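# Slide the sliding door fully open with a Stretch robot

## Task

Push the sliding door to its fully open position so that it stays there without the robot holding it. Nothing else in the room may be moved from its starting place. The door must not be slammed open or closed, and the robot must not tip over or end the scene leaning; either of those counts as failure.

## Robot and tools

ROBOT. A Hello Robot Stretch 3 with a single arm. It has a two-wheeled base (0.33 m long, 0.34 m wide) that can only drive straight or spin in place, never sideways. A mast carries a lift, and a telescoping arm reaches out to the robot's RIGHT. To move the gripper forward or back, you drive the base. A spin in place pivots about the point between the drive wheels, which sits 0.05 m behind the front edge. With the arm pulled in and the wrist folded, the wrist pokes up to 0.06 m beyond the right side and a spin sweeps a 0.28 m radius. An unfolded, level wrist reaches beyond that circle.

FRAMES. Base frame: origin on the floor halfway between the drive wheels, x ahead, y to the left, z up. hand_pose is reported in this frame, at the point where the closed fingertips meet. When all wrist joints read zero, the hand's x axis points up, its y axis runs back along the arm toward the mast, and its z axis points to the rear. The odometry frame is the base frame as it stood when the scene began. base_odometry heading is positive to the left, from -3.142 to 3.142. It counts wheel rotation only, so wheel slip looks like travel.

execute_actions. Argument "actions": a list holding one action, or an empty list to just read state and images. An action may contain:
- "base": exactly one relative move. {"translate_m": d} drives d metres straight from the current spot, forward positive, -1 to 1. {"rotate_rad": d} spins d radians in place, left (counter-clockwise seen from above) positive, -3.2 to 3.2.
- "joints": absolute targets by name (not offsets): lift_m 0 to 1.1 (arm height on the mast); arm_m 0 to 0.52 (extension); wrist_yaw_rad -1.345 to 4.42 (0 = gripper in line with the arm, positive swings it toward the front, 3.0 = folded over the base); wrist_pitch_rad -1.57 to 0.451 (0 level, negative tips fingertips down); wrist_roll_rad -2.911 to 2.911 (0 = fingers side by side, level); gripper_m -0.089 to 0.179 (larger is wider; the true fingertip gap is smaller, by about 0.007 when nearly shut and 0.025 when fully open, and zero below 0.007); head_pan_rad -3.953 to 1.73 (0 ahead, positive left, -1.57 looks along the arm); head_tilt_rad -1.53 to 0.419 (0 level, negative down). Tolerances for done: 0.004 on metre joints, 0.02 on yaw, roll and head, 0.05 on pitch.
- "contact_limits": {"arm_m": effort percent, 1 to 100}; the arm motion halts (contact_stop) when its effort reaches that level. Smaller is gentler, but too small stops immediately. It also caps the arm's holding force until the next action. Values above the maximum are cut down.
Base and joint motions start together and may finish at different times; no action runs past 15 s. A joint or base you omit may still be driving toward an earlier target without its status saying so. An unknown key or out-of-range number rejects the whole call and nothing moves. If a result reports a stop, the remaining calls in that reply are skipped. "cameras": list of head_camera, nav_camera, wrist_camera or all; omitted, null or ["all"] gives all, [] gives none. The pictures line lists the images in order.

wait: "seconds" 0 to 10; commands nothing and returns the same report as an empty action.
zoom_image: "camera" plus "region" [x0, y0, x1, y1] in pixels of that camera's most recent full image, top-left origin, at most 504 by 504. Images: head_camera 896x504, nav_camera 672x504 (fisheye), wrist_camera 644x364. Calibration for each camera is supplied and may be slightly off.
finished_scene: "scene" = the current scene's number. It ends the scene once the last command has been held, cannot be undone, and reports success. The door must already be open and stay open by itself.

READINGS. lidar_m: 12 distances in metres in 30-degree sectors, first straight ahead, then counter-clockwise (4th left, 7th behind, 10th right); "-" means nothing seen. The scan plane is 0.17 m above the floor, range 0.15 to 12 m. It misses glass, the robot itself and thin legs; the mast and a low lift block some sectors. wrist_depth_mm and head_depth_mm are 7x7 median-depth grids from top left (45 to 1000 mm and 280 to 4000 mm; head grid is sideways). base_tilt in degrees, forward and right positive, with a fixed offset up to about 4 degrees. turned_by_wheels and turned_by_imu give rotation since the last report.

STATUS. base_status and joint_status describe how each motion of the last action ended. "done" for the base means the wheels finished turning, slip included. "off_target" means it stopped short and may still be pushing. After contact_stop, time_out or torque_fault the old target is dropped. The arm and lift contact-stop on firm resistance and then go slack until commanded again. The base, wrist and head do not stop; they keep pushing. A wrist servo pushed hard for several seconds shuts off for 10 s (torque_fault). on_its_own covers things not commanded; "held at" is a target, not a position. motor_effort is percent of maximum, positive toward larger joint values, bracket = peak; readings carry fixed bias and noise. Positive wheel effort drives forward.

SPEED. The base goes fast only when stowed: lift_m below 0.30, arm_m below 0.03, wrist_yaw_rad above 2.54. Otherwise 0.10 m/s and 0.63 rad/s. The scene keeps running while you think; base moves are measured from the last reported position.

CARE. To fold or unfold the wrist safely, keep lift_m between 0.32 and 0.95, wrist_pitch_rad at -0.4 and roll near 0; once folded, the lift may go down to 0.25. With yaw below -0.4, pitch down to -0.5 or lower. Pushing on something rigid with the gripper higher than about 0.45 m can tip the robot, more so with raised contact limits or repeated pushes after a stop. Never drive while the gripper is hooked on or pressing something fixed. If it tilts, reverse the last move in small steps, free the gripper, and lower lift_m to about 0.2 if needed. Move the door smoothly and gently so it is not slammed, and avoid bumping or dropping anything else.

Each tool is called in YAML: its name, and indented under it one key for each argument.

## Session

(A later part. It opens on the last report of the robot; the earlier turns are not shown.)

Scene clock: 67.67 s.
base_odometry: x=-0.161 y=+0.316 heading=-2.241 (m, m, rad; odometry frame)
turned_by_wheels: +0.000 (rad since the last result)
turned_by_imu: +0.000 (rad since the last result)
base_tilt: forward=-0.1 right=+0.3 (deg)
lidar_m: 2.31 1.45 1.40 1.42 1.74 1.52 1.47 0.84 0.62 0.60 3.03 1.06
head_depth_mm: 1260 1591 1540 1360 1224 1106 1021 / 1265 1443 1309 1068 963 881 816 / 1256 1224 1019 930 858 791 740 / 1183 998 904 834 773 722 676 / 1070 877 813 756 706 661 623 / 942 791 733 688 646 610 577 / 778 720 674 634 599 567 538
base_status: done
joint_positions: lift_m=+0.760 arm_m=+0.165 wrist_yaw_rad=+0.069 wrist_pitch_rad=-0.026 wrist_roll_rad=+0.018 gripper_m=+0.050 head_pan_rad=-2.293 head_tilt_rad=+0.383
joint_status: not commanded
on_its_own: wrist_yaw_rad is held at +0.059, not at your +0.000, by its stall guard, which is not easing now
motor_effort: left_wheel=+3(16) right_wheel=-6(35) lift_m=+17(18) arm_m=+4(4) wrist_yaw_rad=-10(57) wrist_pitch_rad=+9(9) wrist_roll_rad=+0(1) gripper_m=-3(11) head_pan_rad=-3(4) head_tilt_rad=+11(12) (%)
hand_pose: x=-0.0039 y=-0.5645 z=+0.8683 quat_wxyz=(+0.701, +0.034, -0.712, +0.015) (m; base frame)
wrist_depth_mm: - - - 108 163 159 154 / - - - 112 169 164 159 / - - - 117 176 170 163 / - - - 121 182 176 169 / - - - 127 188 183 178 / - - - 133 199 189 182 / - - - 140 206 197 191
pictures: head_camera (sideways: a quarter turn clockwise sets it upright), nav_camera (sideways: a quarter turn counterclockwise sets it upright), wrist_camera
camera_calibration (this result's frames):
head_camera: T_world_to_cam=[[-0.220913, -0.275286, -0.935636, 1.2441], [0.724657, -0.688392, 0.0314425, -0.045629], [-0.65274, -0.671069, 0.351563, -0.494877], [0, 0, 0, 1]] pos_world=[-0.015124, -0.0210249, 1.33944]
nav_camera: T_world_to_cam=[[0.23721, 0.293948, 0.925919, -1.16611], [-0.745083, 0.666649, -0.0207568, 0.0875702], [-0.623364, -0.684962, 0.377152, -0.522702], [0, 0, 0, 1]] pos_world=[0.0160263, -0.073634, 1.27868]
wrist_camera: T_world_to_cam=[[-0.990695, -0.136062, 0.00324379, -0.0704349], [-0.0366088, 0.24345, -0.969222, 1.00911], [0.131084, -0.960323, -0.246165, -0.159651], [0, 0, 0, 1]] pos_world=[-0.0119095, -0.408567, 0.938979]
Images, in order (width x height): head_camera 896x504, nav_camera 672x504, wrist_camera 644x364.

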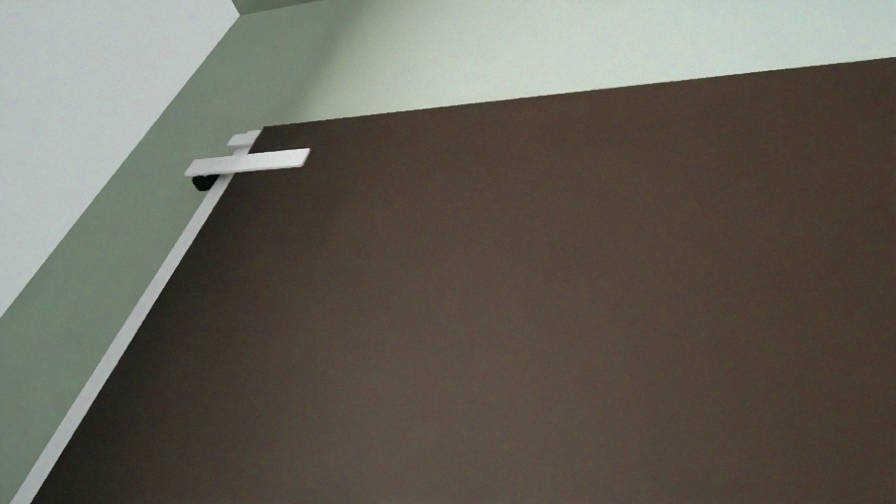

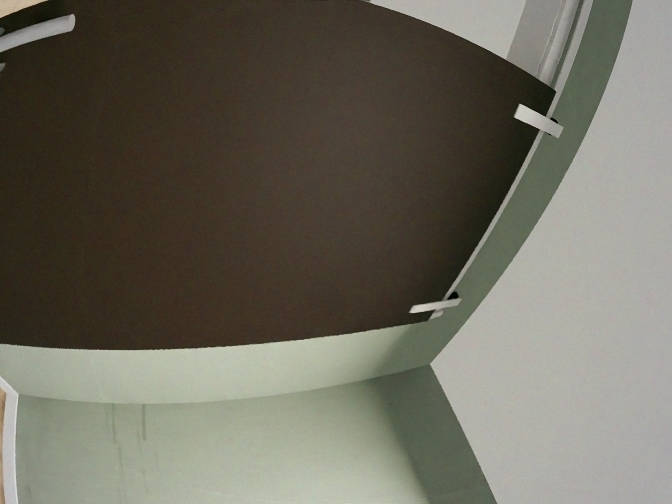

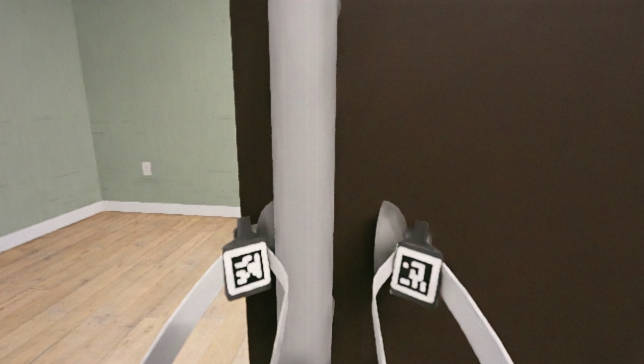

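execute_actions:
  actions:
    - {"base":{"translate_m":-0.025},"joints":{"wrist_yaw_rad":0.03}}
  cameras: ["head_camera"]

execute_actions:
  actions:
    - {"base":{"translate_m":0.03},"joints":{"gripper_m":0.1,"arm_m":0.07}}

Scene clock: 77.40 s.
base_odometry: x=-0.145 y=+0.336 heading=-2.241 (m, m, rad; odometry frame)
turned_by_wheels: +0.000 (rad since the last result)
turned_by_imu: -0.001 (rad since the last result)
base_tilt: forward=-0.1 right=+0.4 (deg)
lidar_m: 2.33 1.46 1.41 1.42 1.73 1.49 1.44 0.84 0.62 0.59 3.03 1.08
head_depth_mm: 1264 1592 1525 1357 1216 1108 1017 / 1262 1441 1301 1069 961 883 814 / 1257 1204 1018 929 856 793 737 / 1182 998 903 834 773 721 675 / 1067 875 812 755 705 661 622 / 945 790 737 691 647 609 577 / 776 719 674 635 599 566 537
base_status: done
joint_positions: lift_m=+0.760 arm_m=+0.165 wrist_yaw_rad=+0.085 wrist_pitch_rad=-0.026 wrist_roll_rad=+0.018 gripper_m=+0.050 head_pan_rad=-2.293 head_tilt_rad=+0.383
joint_status: wrist_yaw_rad off_target (ended at +0.085, target +0.030)
on_its_own: wrist_yaw_rad is held at +0.079, not at your +0.030, by its stall guard, which is not easing now
motor_effort: left_wheel=+1(17) right_wheel=-3(38) lift_m=+17(17) arm_m=+3(4) wrist_yaw_rad=-5(60) wrist_pitch_rad=+9(9) wrist_roll_rad=+0(0) gripper_m=-2(13) head_pan_rad=-3(3) head_tilt_rad=+10(12) (%)
hand_pose: x=+0.0001 y=-0.5643 z=+0.8682 quat_wxyz=(+0.701, +0.039, -0.712, +0.020) (m; base frame)
wrist_depth_mm: - - - 108 163 157 153 / - - - 112 170 163 157 / - - - 116 175 169 163 / - - - 121 181 174 168 / - - - 127 187 181 175 / - - - 135 198 188 180 / - - - 142 206 196 188
pictures: head_camera (sideways: a quarter turn clockwise sets it upright)
camera_calibration (this result's frames):
head_camera: T_world_to_cam=[[-0.220921, -0.275282, -0.935635, 1.2441], [0.72464, -0.68841, 0.0314426, -0.045629], [-0.652757, -0.671052, 0.351565, -0.49488], [0, 0, 0, 1]] pos_world=[-0.0151245, -0.0210243, 1.33944]
Images, in order (width x height): head_camera 896x504.

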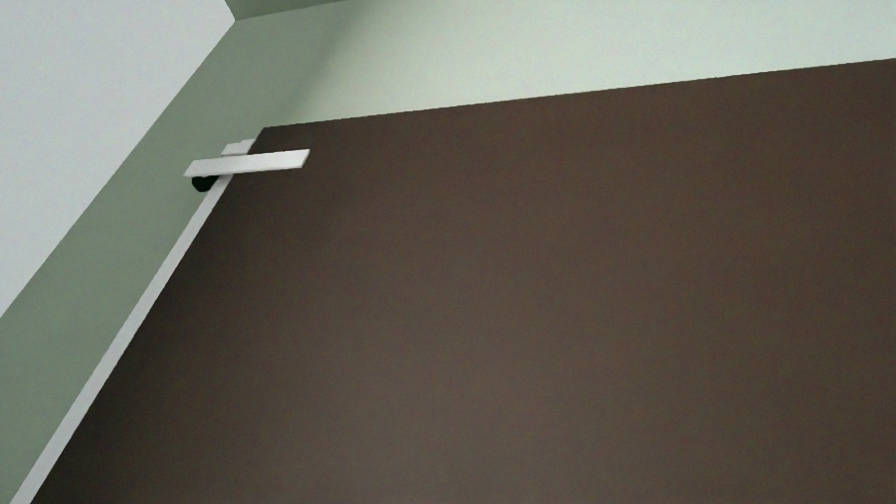

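Scene clock: 79.33 s.
base_odometry: x=-0.164 y=+0.312 heading=-2.241 (m, m, rad; odometry frame)
turned_by_wheels: +0.000 (rad since the last result)
turned_by_imu: +0.000 (rad since the last result)
base_tilt: forward=-0.1 right=+0.4 (deg)
lidar_m: 2.30 1.45 1.39 1.41 1.75 1.52 1.47 0.84 0.62 0.59 3.04 1.06
head_depth_mm: 1267 1589 1536 1367 1223 1108 1017 / 1261 1445 1312 1056 961 881 817 / 1263 1227 1014 931 856 793 739 / 1183 999 906 834 774 723 675 / 1070 878 811 755 704 662 621 / 945 789 736 689 646 611 577 / 776 719 675 633 598 567 538
base_status: done
joint_positions: lift_m=+0.760 arm_m=+0.070 wrist_yaw_rad=+0.080 wrist_pitch_rad=-0.024 wrist_roll_rad=+0.018 gripper_m=+0.100 head_pan_rad=-2.293 head_tilt_rad=+0.383
joint_status: all done
on_its_own: wrist_yaw_rad is held at +0.079, not at your +0.030, by its stall guard, which is not easing now
motor_effort: left_wheel=-1(6) right_wheel=+2(7) lift_m=+17(17) arm_m=-2(2) wrist_yaw_rad=-1(5) wrist_pitch_rad=+8(9) wrist_roll_rad=+0(0) gripper_m=+0(79) head_pan_rad=-3(3) head_tilt_rad=+11(10) (%)
hand_pose: x=-0.0009 y=-0.4701 z=+0.8687 quat_wxyz=(+0.701, +0.037, -0.712, +0.019) (m; base frame)
wrist_depth_mm: - - - 259 242 242 230 / - - - 268 253 248 242 / - - - 280 263 257 247 / - - - 290 273 266 256 / - - - 298 285 275 264 / - - - 314 298 287 276 / - - - 327 311 300 285
pictures: head_camera (sideways: a quarter turn clockwise sets it upright), nav_camera (sideways: a quarter turn counterclockwise sets it upright), wrist_camera
camera_calibration (this result's frames):
head_camera: T_world_to_cam=[[-0.220921, -0.275282, -0.935635, 1.2441], [0.72464, -0.68841, 0.0314426, -0.045629], [-0.652757, -0.671052, 0.351565, -0.49488], [0, 0, 0, 1]] pos_world=[-0.0151245, -0.0210243, 1.33944]
nav_camera: T_world_to_cam=[[0.237219, 0.293944, 0.925918, -1.16611], [-0.745066, 0.666668, -0.0207568, 0.0875702], [-0.623381, -0.684946, 0.377154, -0.522705], [0, 0, 0, 1]] pos_world=[0.0160244, -0.0736343, 1.27868]
wrist_camera: T_world_to_cam=[[-0.989062, -0.147462, 0.00334233, -0.0601106], [-0.0392986, 0.241608, -0.969578, 0.986014], [0.142168, -0.959104, -0.244761, -0.0698452], [0, 0, 0, 1]] pos_world=[-0.0107744, -0.314082, 0.939123]
Images, in order (width x height): head_camera 896x504, nav_camera 672x504, wrist_camera 644x364.

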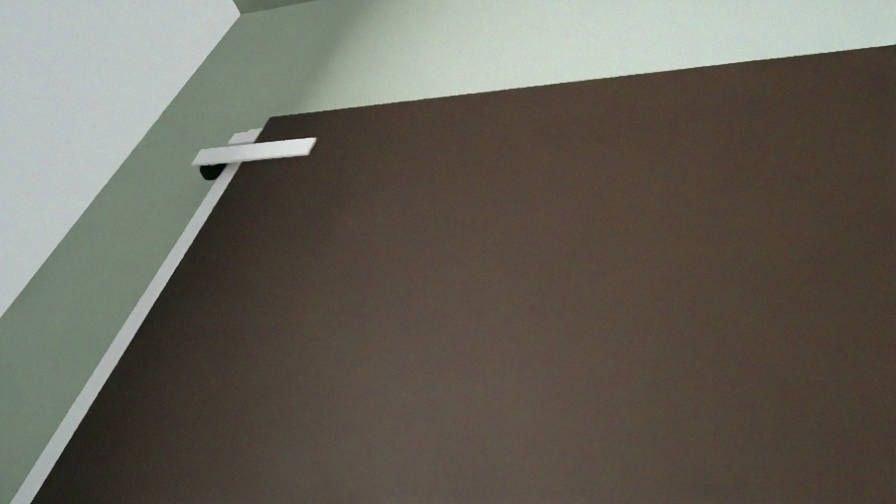

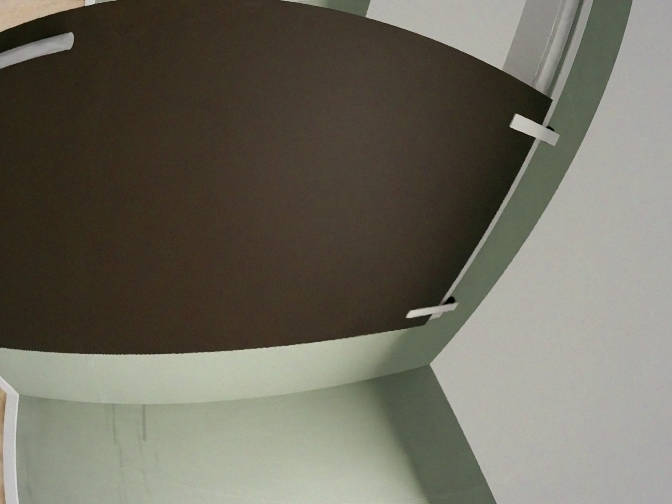

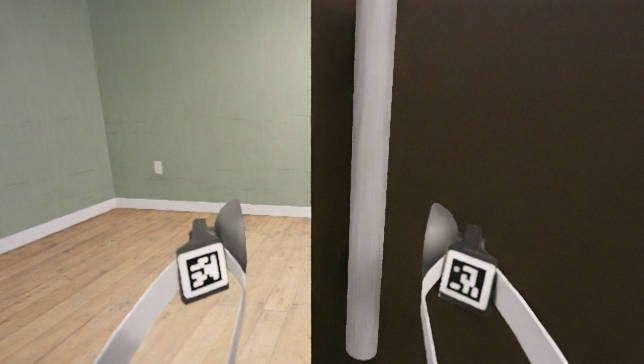

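execute_actions:
  actions:
    - {"joints":{"gripper_m":0.06,"arm_m":0.17,"wrist_yaw_rad":0.05}}
  cameras: []

execute_actions:
  actions:
    - {"base":{"translate_m":-0.07}}

execute_actions:
  actions:
    - {"base":{"translate_m":-0.03},"joints":{"wrist_yaw_rad":0.05}}
  cameras: ["head_camera"]

Scene clock: 85.90 s.
base_odometry: x=-0.164 y=+0.312 heading=-2.241 (m, m, rad; odometry frame)
turned_by_wheels: +0.000 (rad since the last result)
turned_by_imu: -0.001 (rad since the last result)
base_tilt: forward=-0.2 right=+0.3 (deg)
lidar_m: 2.30 1.45 1.39 1.41 1.74 1.52 1.47 0.84 0.62 0.60 3.02 1.05
head_depth_mm: 1258 1587 1536 1356 1223 1109 1016 / 1261 1440 1304 1054 961 883 813 / 1255 1221 1018 930 856 795 737 / 1185 998 904 830 774 721 675 / 1071 880 812 755 703 661 623 / 944 789 736 687 646 611 575 / 778 717 673 635 598 566 537
base_status: not commanded
joint_positions: lift_m=+0.760 arm_m=+0.170 wrist_yaw_rad=+0.051 wrist_pitch_rad=-0.024 wrist_roll_rad=+0.018 gripper_m=+0.060 head_pan_rad=-2.293 head_tilt_rad=+0.383
joint_status: all done
motor_effort: left_wheel=+0(1) right_wheel=+1(2) lift_m=+18(18) arm_m=+4(5) wrist_yaw_rad=-1(2) wrist_pitch_rad=+8(8) wrist_roll_rad=+0(1) gripper_m=-1(79) head_pan_rad=-3(4) head_tilt_rad=+11(10) (%)
hand_pose: x=-0.0084 y=-0.5699 z=+0.8687 quat_wxyz=(+0.701, +0.027, -0.713, +0.009) (m; base frame)
wrist_depth_mm: - - - 163 157 155 151 / - - - 169 164 161 156 / - - - 174 169 166 162 / - - - 181 175 172 168 / - - - 189 123 180 175 / - - - 160 192 186 181 / - - - 205 198 192 187
pictures: none
No camera images: the call's "cameras" was empty. Leave "cameras" out to get every camera's image.

Scene clock: 88.63 s.
base_odometry: x=-0.120 y=+0.367 heading=-2.240 (m, m, rad; odometry frame)
turned_by_wheels: +0.000 (rad since the last result)
turned_by_imu: +0.000 (rad since the last result)
base_tilt: forward=-0.1 right=+0.3 (deg)
lidar_m: 2.38 1.48 1.43 1.42 1.94 1.45 1.40 0.84 0.61 0.59 3.03 1.11
head_depth_mm: 1268 1589 1531 1355 1225 1111 1012 / 1260 1443 1310 1160 961 880 815 / 1251 1241 1018 932 857 793 738 / 1182 998 903 834 776 721 676 / 1071 879 810 752 705 661 623 / 944 789 736 688 647 610 577 / 776 718 674 632 598 567 538
base_status: done
joint_positions: lift_m=+0.760 arm_m=+0.169 wrist_yaw_rad=+0.136 wrist_pitch_rad=-0.027 wrist_roll_rad=+0.018 gripper_m=+0.060 head_pan_rad=-2.294 head_tilt_rad=+0.383
joint_status: not commanded
on_its_own: wrist_yaw_rad is held at +0.122, not at your +0.050, by its stall guard, which is not easing now; wrist_yaw_rad is at rest, and its effort (-13) is outside its rest range (-12 to +12)
motor_effort: left_wheel=+3(19) right_wheel=-8(42) lift_m=+18(17) arm_m=+6(7) wrist_yaw_rad=-13(71) wrist_pitch_rad=+9(10) wrist_roll_rad=+0(0) gripper_m=-5(15) head_pan_rad=-3(2) head_tilt_rad=+11(11) (%)
hand_pose: x=+0.0133 y=-0.5676 z=+0.8681 quat_wxyz=(+0.700, +0.058, -0.711, +0.038) (m; base frame)
wrist_depth_mm: - - 177 111 158 152 144 / - - - 116 163 156 148 / - - - 120 170 162 153 / - - - 126 177 167 159 / - - - 133 182 173 165 / - - - 194 195 179 170 / - - - 174 199 186 177
pictures: head_camera (sideways: a quarter turn clockwise sets it upright), nav_camera (sideways: a quarter turn counterclockwise sets it upright), wrist_camera
camera_calibration (this result's frames):
head_camera: T_world_to_cam=[[-0.220995, -0.275277, -0.93562, 1.24408], [0.724526, -0.68853, 0.0314443, -0.0456304], [-0.652858, -0.670932, 0.351607, -0.494934], [0, 0, 0, 1]] pos_world=[-0.0151269, -0.0210195, 1.33944]
nav_camera: T_world_to_cam=[[0.237296, 0.293936, 0.925901, -1.16609], [-0.744955, 0.666791, -0.0207571, 0.0875699], [-0.623484, -0.684829, 0.377195, -0.522758], [0, 0, 0, 1]] pos_world=[0.0160115, -0.0736367, 1.27868]
wrist_camera: T_world_to_cam=[[-0.979293, -0.202425, 0.00311687, -0.0915988], [-0.0529581, 0.241281, -0.969009, 1.00906], [0.195399, -0.949109, -0.247005, -0.158622], [0, 0, 0, 1]] pos_world=[-0.00526962, -0.412558, 0.938892]
Images, in order (width x height): head_camera 896x504, nav_camera 672x504, wrist_camera 644x364.

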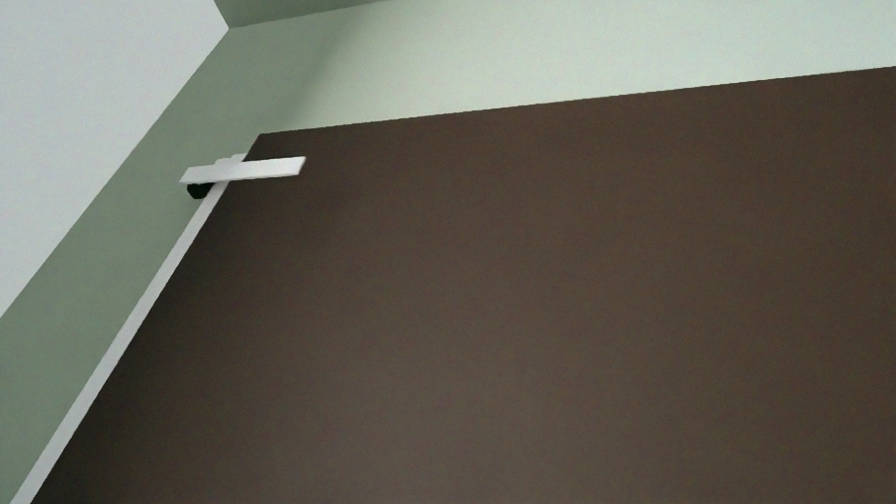

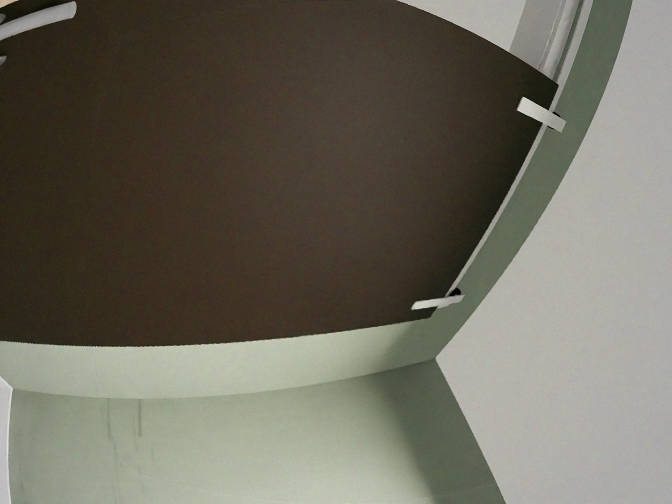

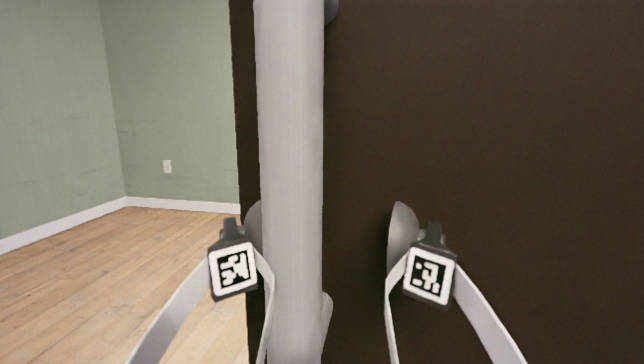

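Scene clock: 92.07 s.
base_odometry: x=-0.102 y=+0.391 heading=-2.240 (m, m, rad; odometry frame)
turned_by_wheels: +0.000 (rad since the last result)
turned_by_imu: -0.001 (rad since the last result)
base_tilt: forward=-0.1 right=+0.3 (deg)
lidar_m: 2.40 1.50 1.45 1.42 1.92 1.42 1.37 0.84 0.62 0.59 3.04 1.14
head_depth_mm: 1267 1592 1537 1360 1227 1111 1015 / 1259 1445 1310 1185 1062 898 816 / 1259 1263 1024 933 862 795 738 / 1181 997 906 834 777 724 676 / 1069 879 811 753 705 662 624 / 948 790 735 690 648 611 578 / 779 718 673 635 598 567 537
base_status: done
joint_positions: lift_m=+0.760 arm_m=+0.170 wrist_yaw_rad=+0.229 wrist_pitch_rad=-0.026 wrist_roll_rad=+0.019 gripper_m=+0.060 head_pan_rad=-2.295 head_tilt_rad=+0.385
joint_status: wrist_yaw_rad off_target (ended at +0.229, target +0.050)
on_its_own: wrist_yaw_rad is held at +0.224, not at your +0.050, by its stall guard, which is not easing now
motor_effort: left_wheel=+3(25) right_wheel=-10(65) lift_m=+17(17) arm_m=+2(6) wrist_yaw_rad=-4(100) wrist_pitch_rad=+9(9) wrist_roll_rad=+0(0) gripper_m=-12(21) head_pan_rad=-2(3) head_tilt_rad=+10(11) (%)
hand_pose: x=+0.0364 y=-0.5637 z=+0.8681 quat_wxyz=(+0.697, +0.091, -0.708, +0.070) (m; base frame)
wrist_depth_mm: - - - 166 158 150 138 / - - - 173 163 153 143 / - - - 180 170 158 147 / - - - 187 176 163 152 / - - 132 195 187 168 157 / - - - 202 194 173 162 / - - - 206 198 183 167
pictures: head_camera (sideways: a quarter turn clockwise sets it upright)
camera_calibration (this result's frames):
head_camera: T_world_to_cam=[[-0.222193, -0.275828, -0.935173, 1.2435], [0.723512, -0.689593, 0.0314911, -0.0456852], [-0.653575, -0.669612, 0.352788, -0.496468], [0, 0, 0, 1]] pos_world=[-0.0151271, -0.0209519, 1.33948]
Images, in order (width x height): head_camera 896x504.

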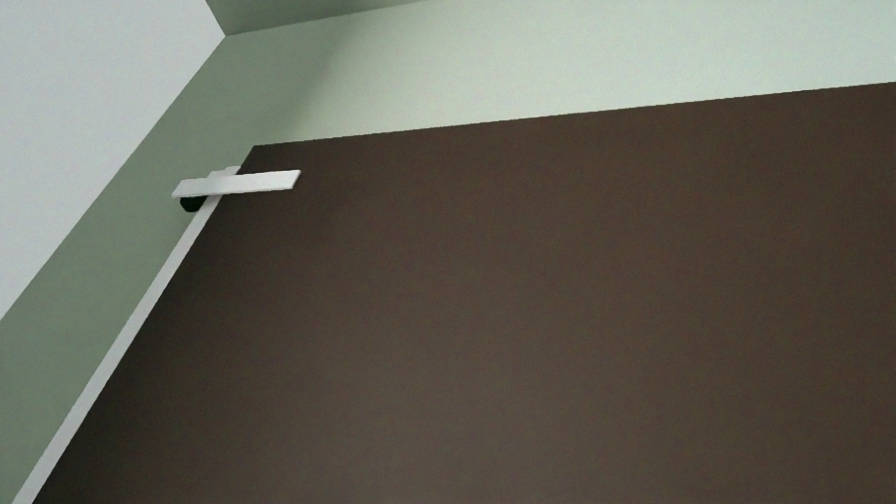

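At the stop.

execute_actions:
  actions:
    - {"base":{"translate_m":0.02},"joints":{"arm_m":0.05}}
  cameras: ["head_camera"]

finished_scene:
  scene: 1

Scene clock: 97.37 s.
base_odometry: x=-0.114 y=+0.375 heading=-2.240 (m, m, rad; odometry frame)
turned_by_wheels: +0.000 (rad since the last result)
turned_by_imu: -0.001 (rad since the last result)
base_tilt: forward=-0.2 right=+0.3 (deg)
lidar_m: 2.38 1.49 1.44 1.43 1.94 1.44 1.39 0.83 0.62 0.59 3.03 1.12
head_depth_mm: 1260 1598 1538 1370 1226 1112 1017 / 1260 1441 1306 1178 973 881 815 / 1249 1243 1022 934 859 795 740 / 1183 1000 900 833 775 721 676 / 1075 881 813 755 705 661 622 / 946 788 734 691 648 612 578 / 777 720 674 634 599 566 537
base_status: done
joint_positions: lift_m=+0.760 arm_m=+0.050 wrist_yaw_rad=+0.225 wrist_pitch_rad=-0.023 wrist_roll_rad=+0.019 gripper_m=+0.060 head_pan_rad=-2.295 head_tilt_rad=+0.385
joint_status: all done
on_its_own: wrist_yaw_rad is held at +0.224, not at your +0.050, by its stall guard, which is not easing now
motor_effort: left_wheel=+0(14) right_wheel=+1(19) lift_m=+17(18) arm_m=-2(7) wrist_yaw_rad=-1(21) wrist_pitch_rad=+8(9) wrist_roll_rad=+0(0) gripper_m=+0(12) head_pan_rad=-2(2) head_tilt_rad=+10(10) (%)
hand_pose: x=+0.0355 y=-0.4445 z=+0.8691 quat_wxyz=(+0.697, +0.088, -0.708, +0.070) (m; base frame)
wrist_depth_mm: - - - 283 262 248 230 / - - - 293 270 256 237 / - - - 304 283 262 244 / - - - 321 296 273 253 / - - - 328 297 280 261 / - - - 343 324 291 268 / - - - 359 327 295 279
pictures: head_camera (sideways: a quarter turn clockwise sets it upright)
camera_calibration (this result's frames):
head_camera: T_world_to_cam=[[-0.222193, -0.275828, -0.935173, 1.2435], [0.723512, -0.689594, 0.0314911, -0.0456852], [-0.653576, -0.669612, 0.352788, -0.496468], [0, 0, 0, 1]] pos_world=[-0.0151271, -0.0209519, 1.33948]
Images, in order (width x height): head_camera 896x504.

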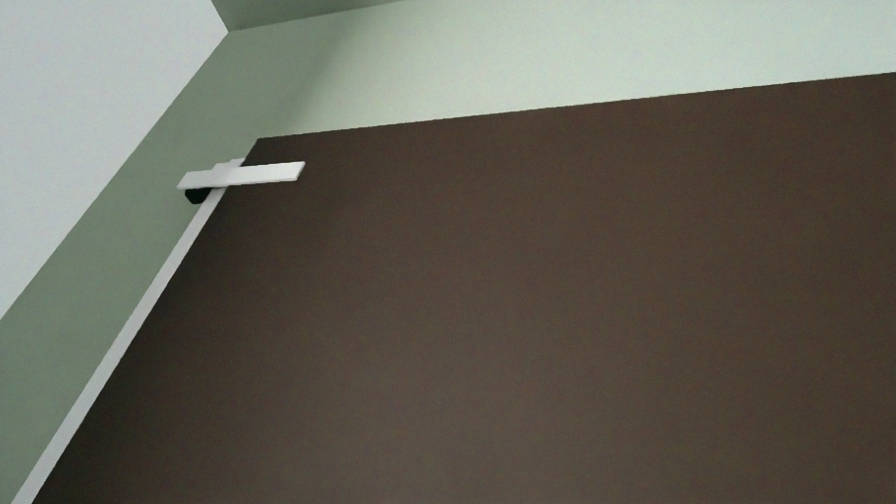

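The scene is finished: the task was done.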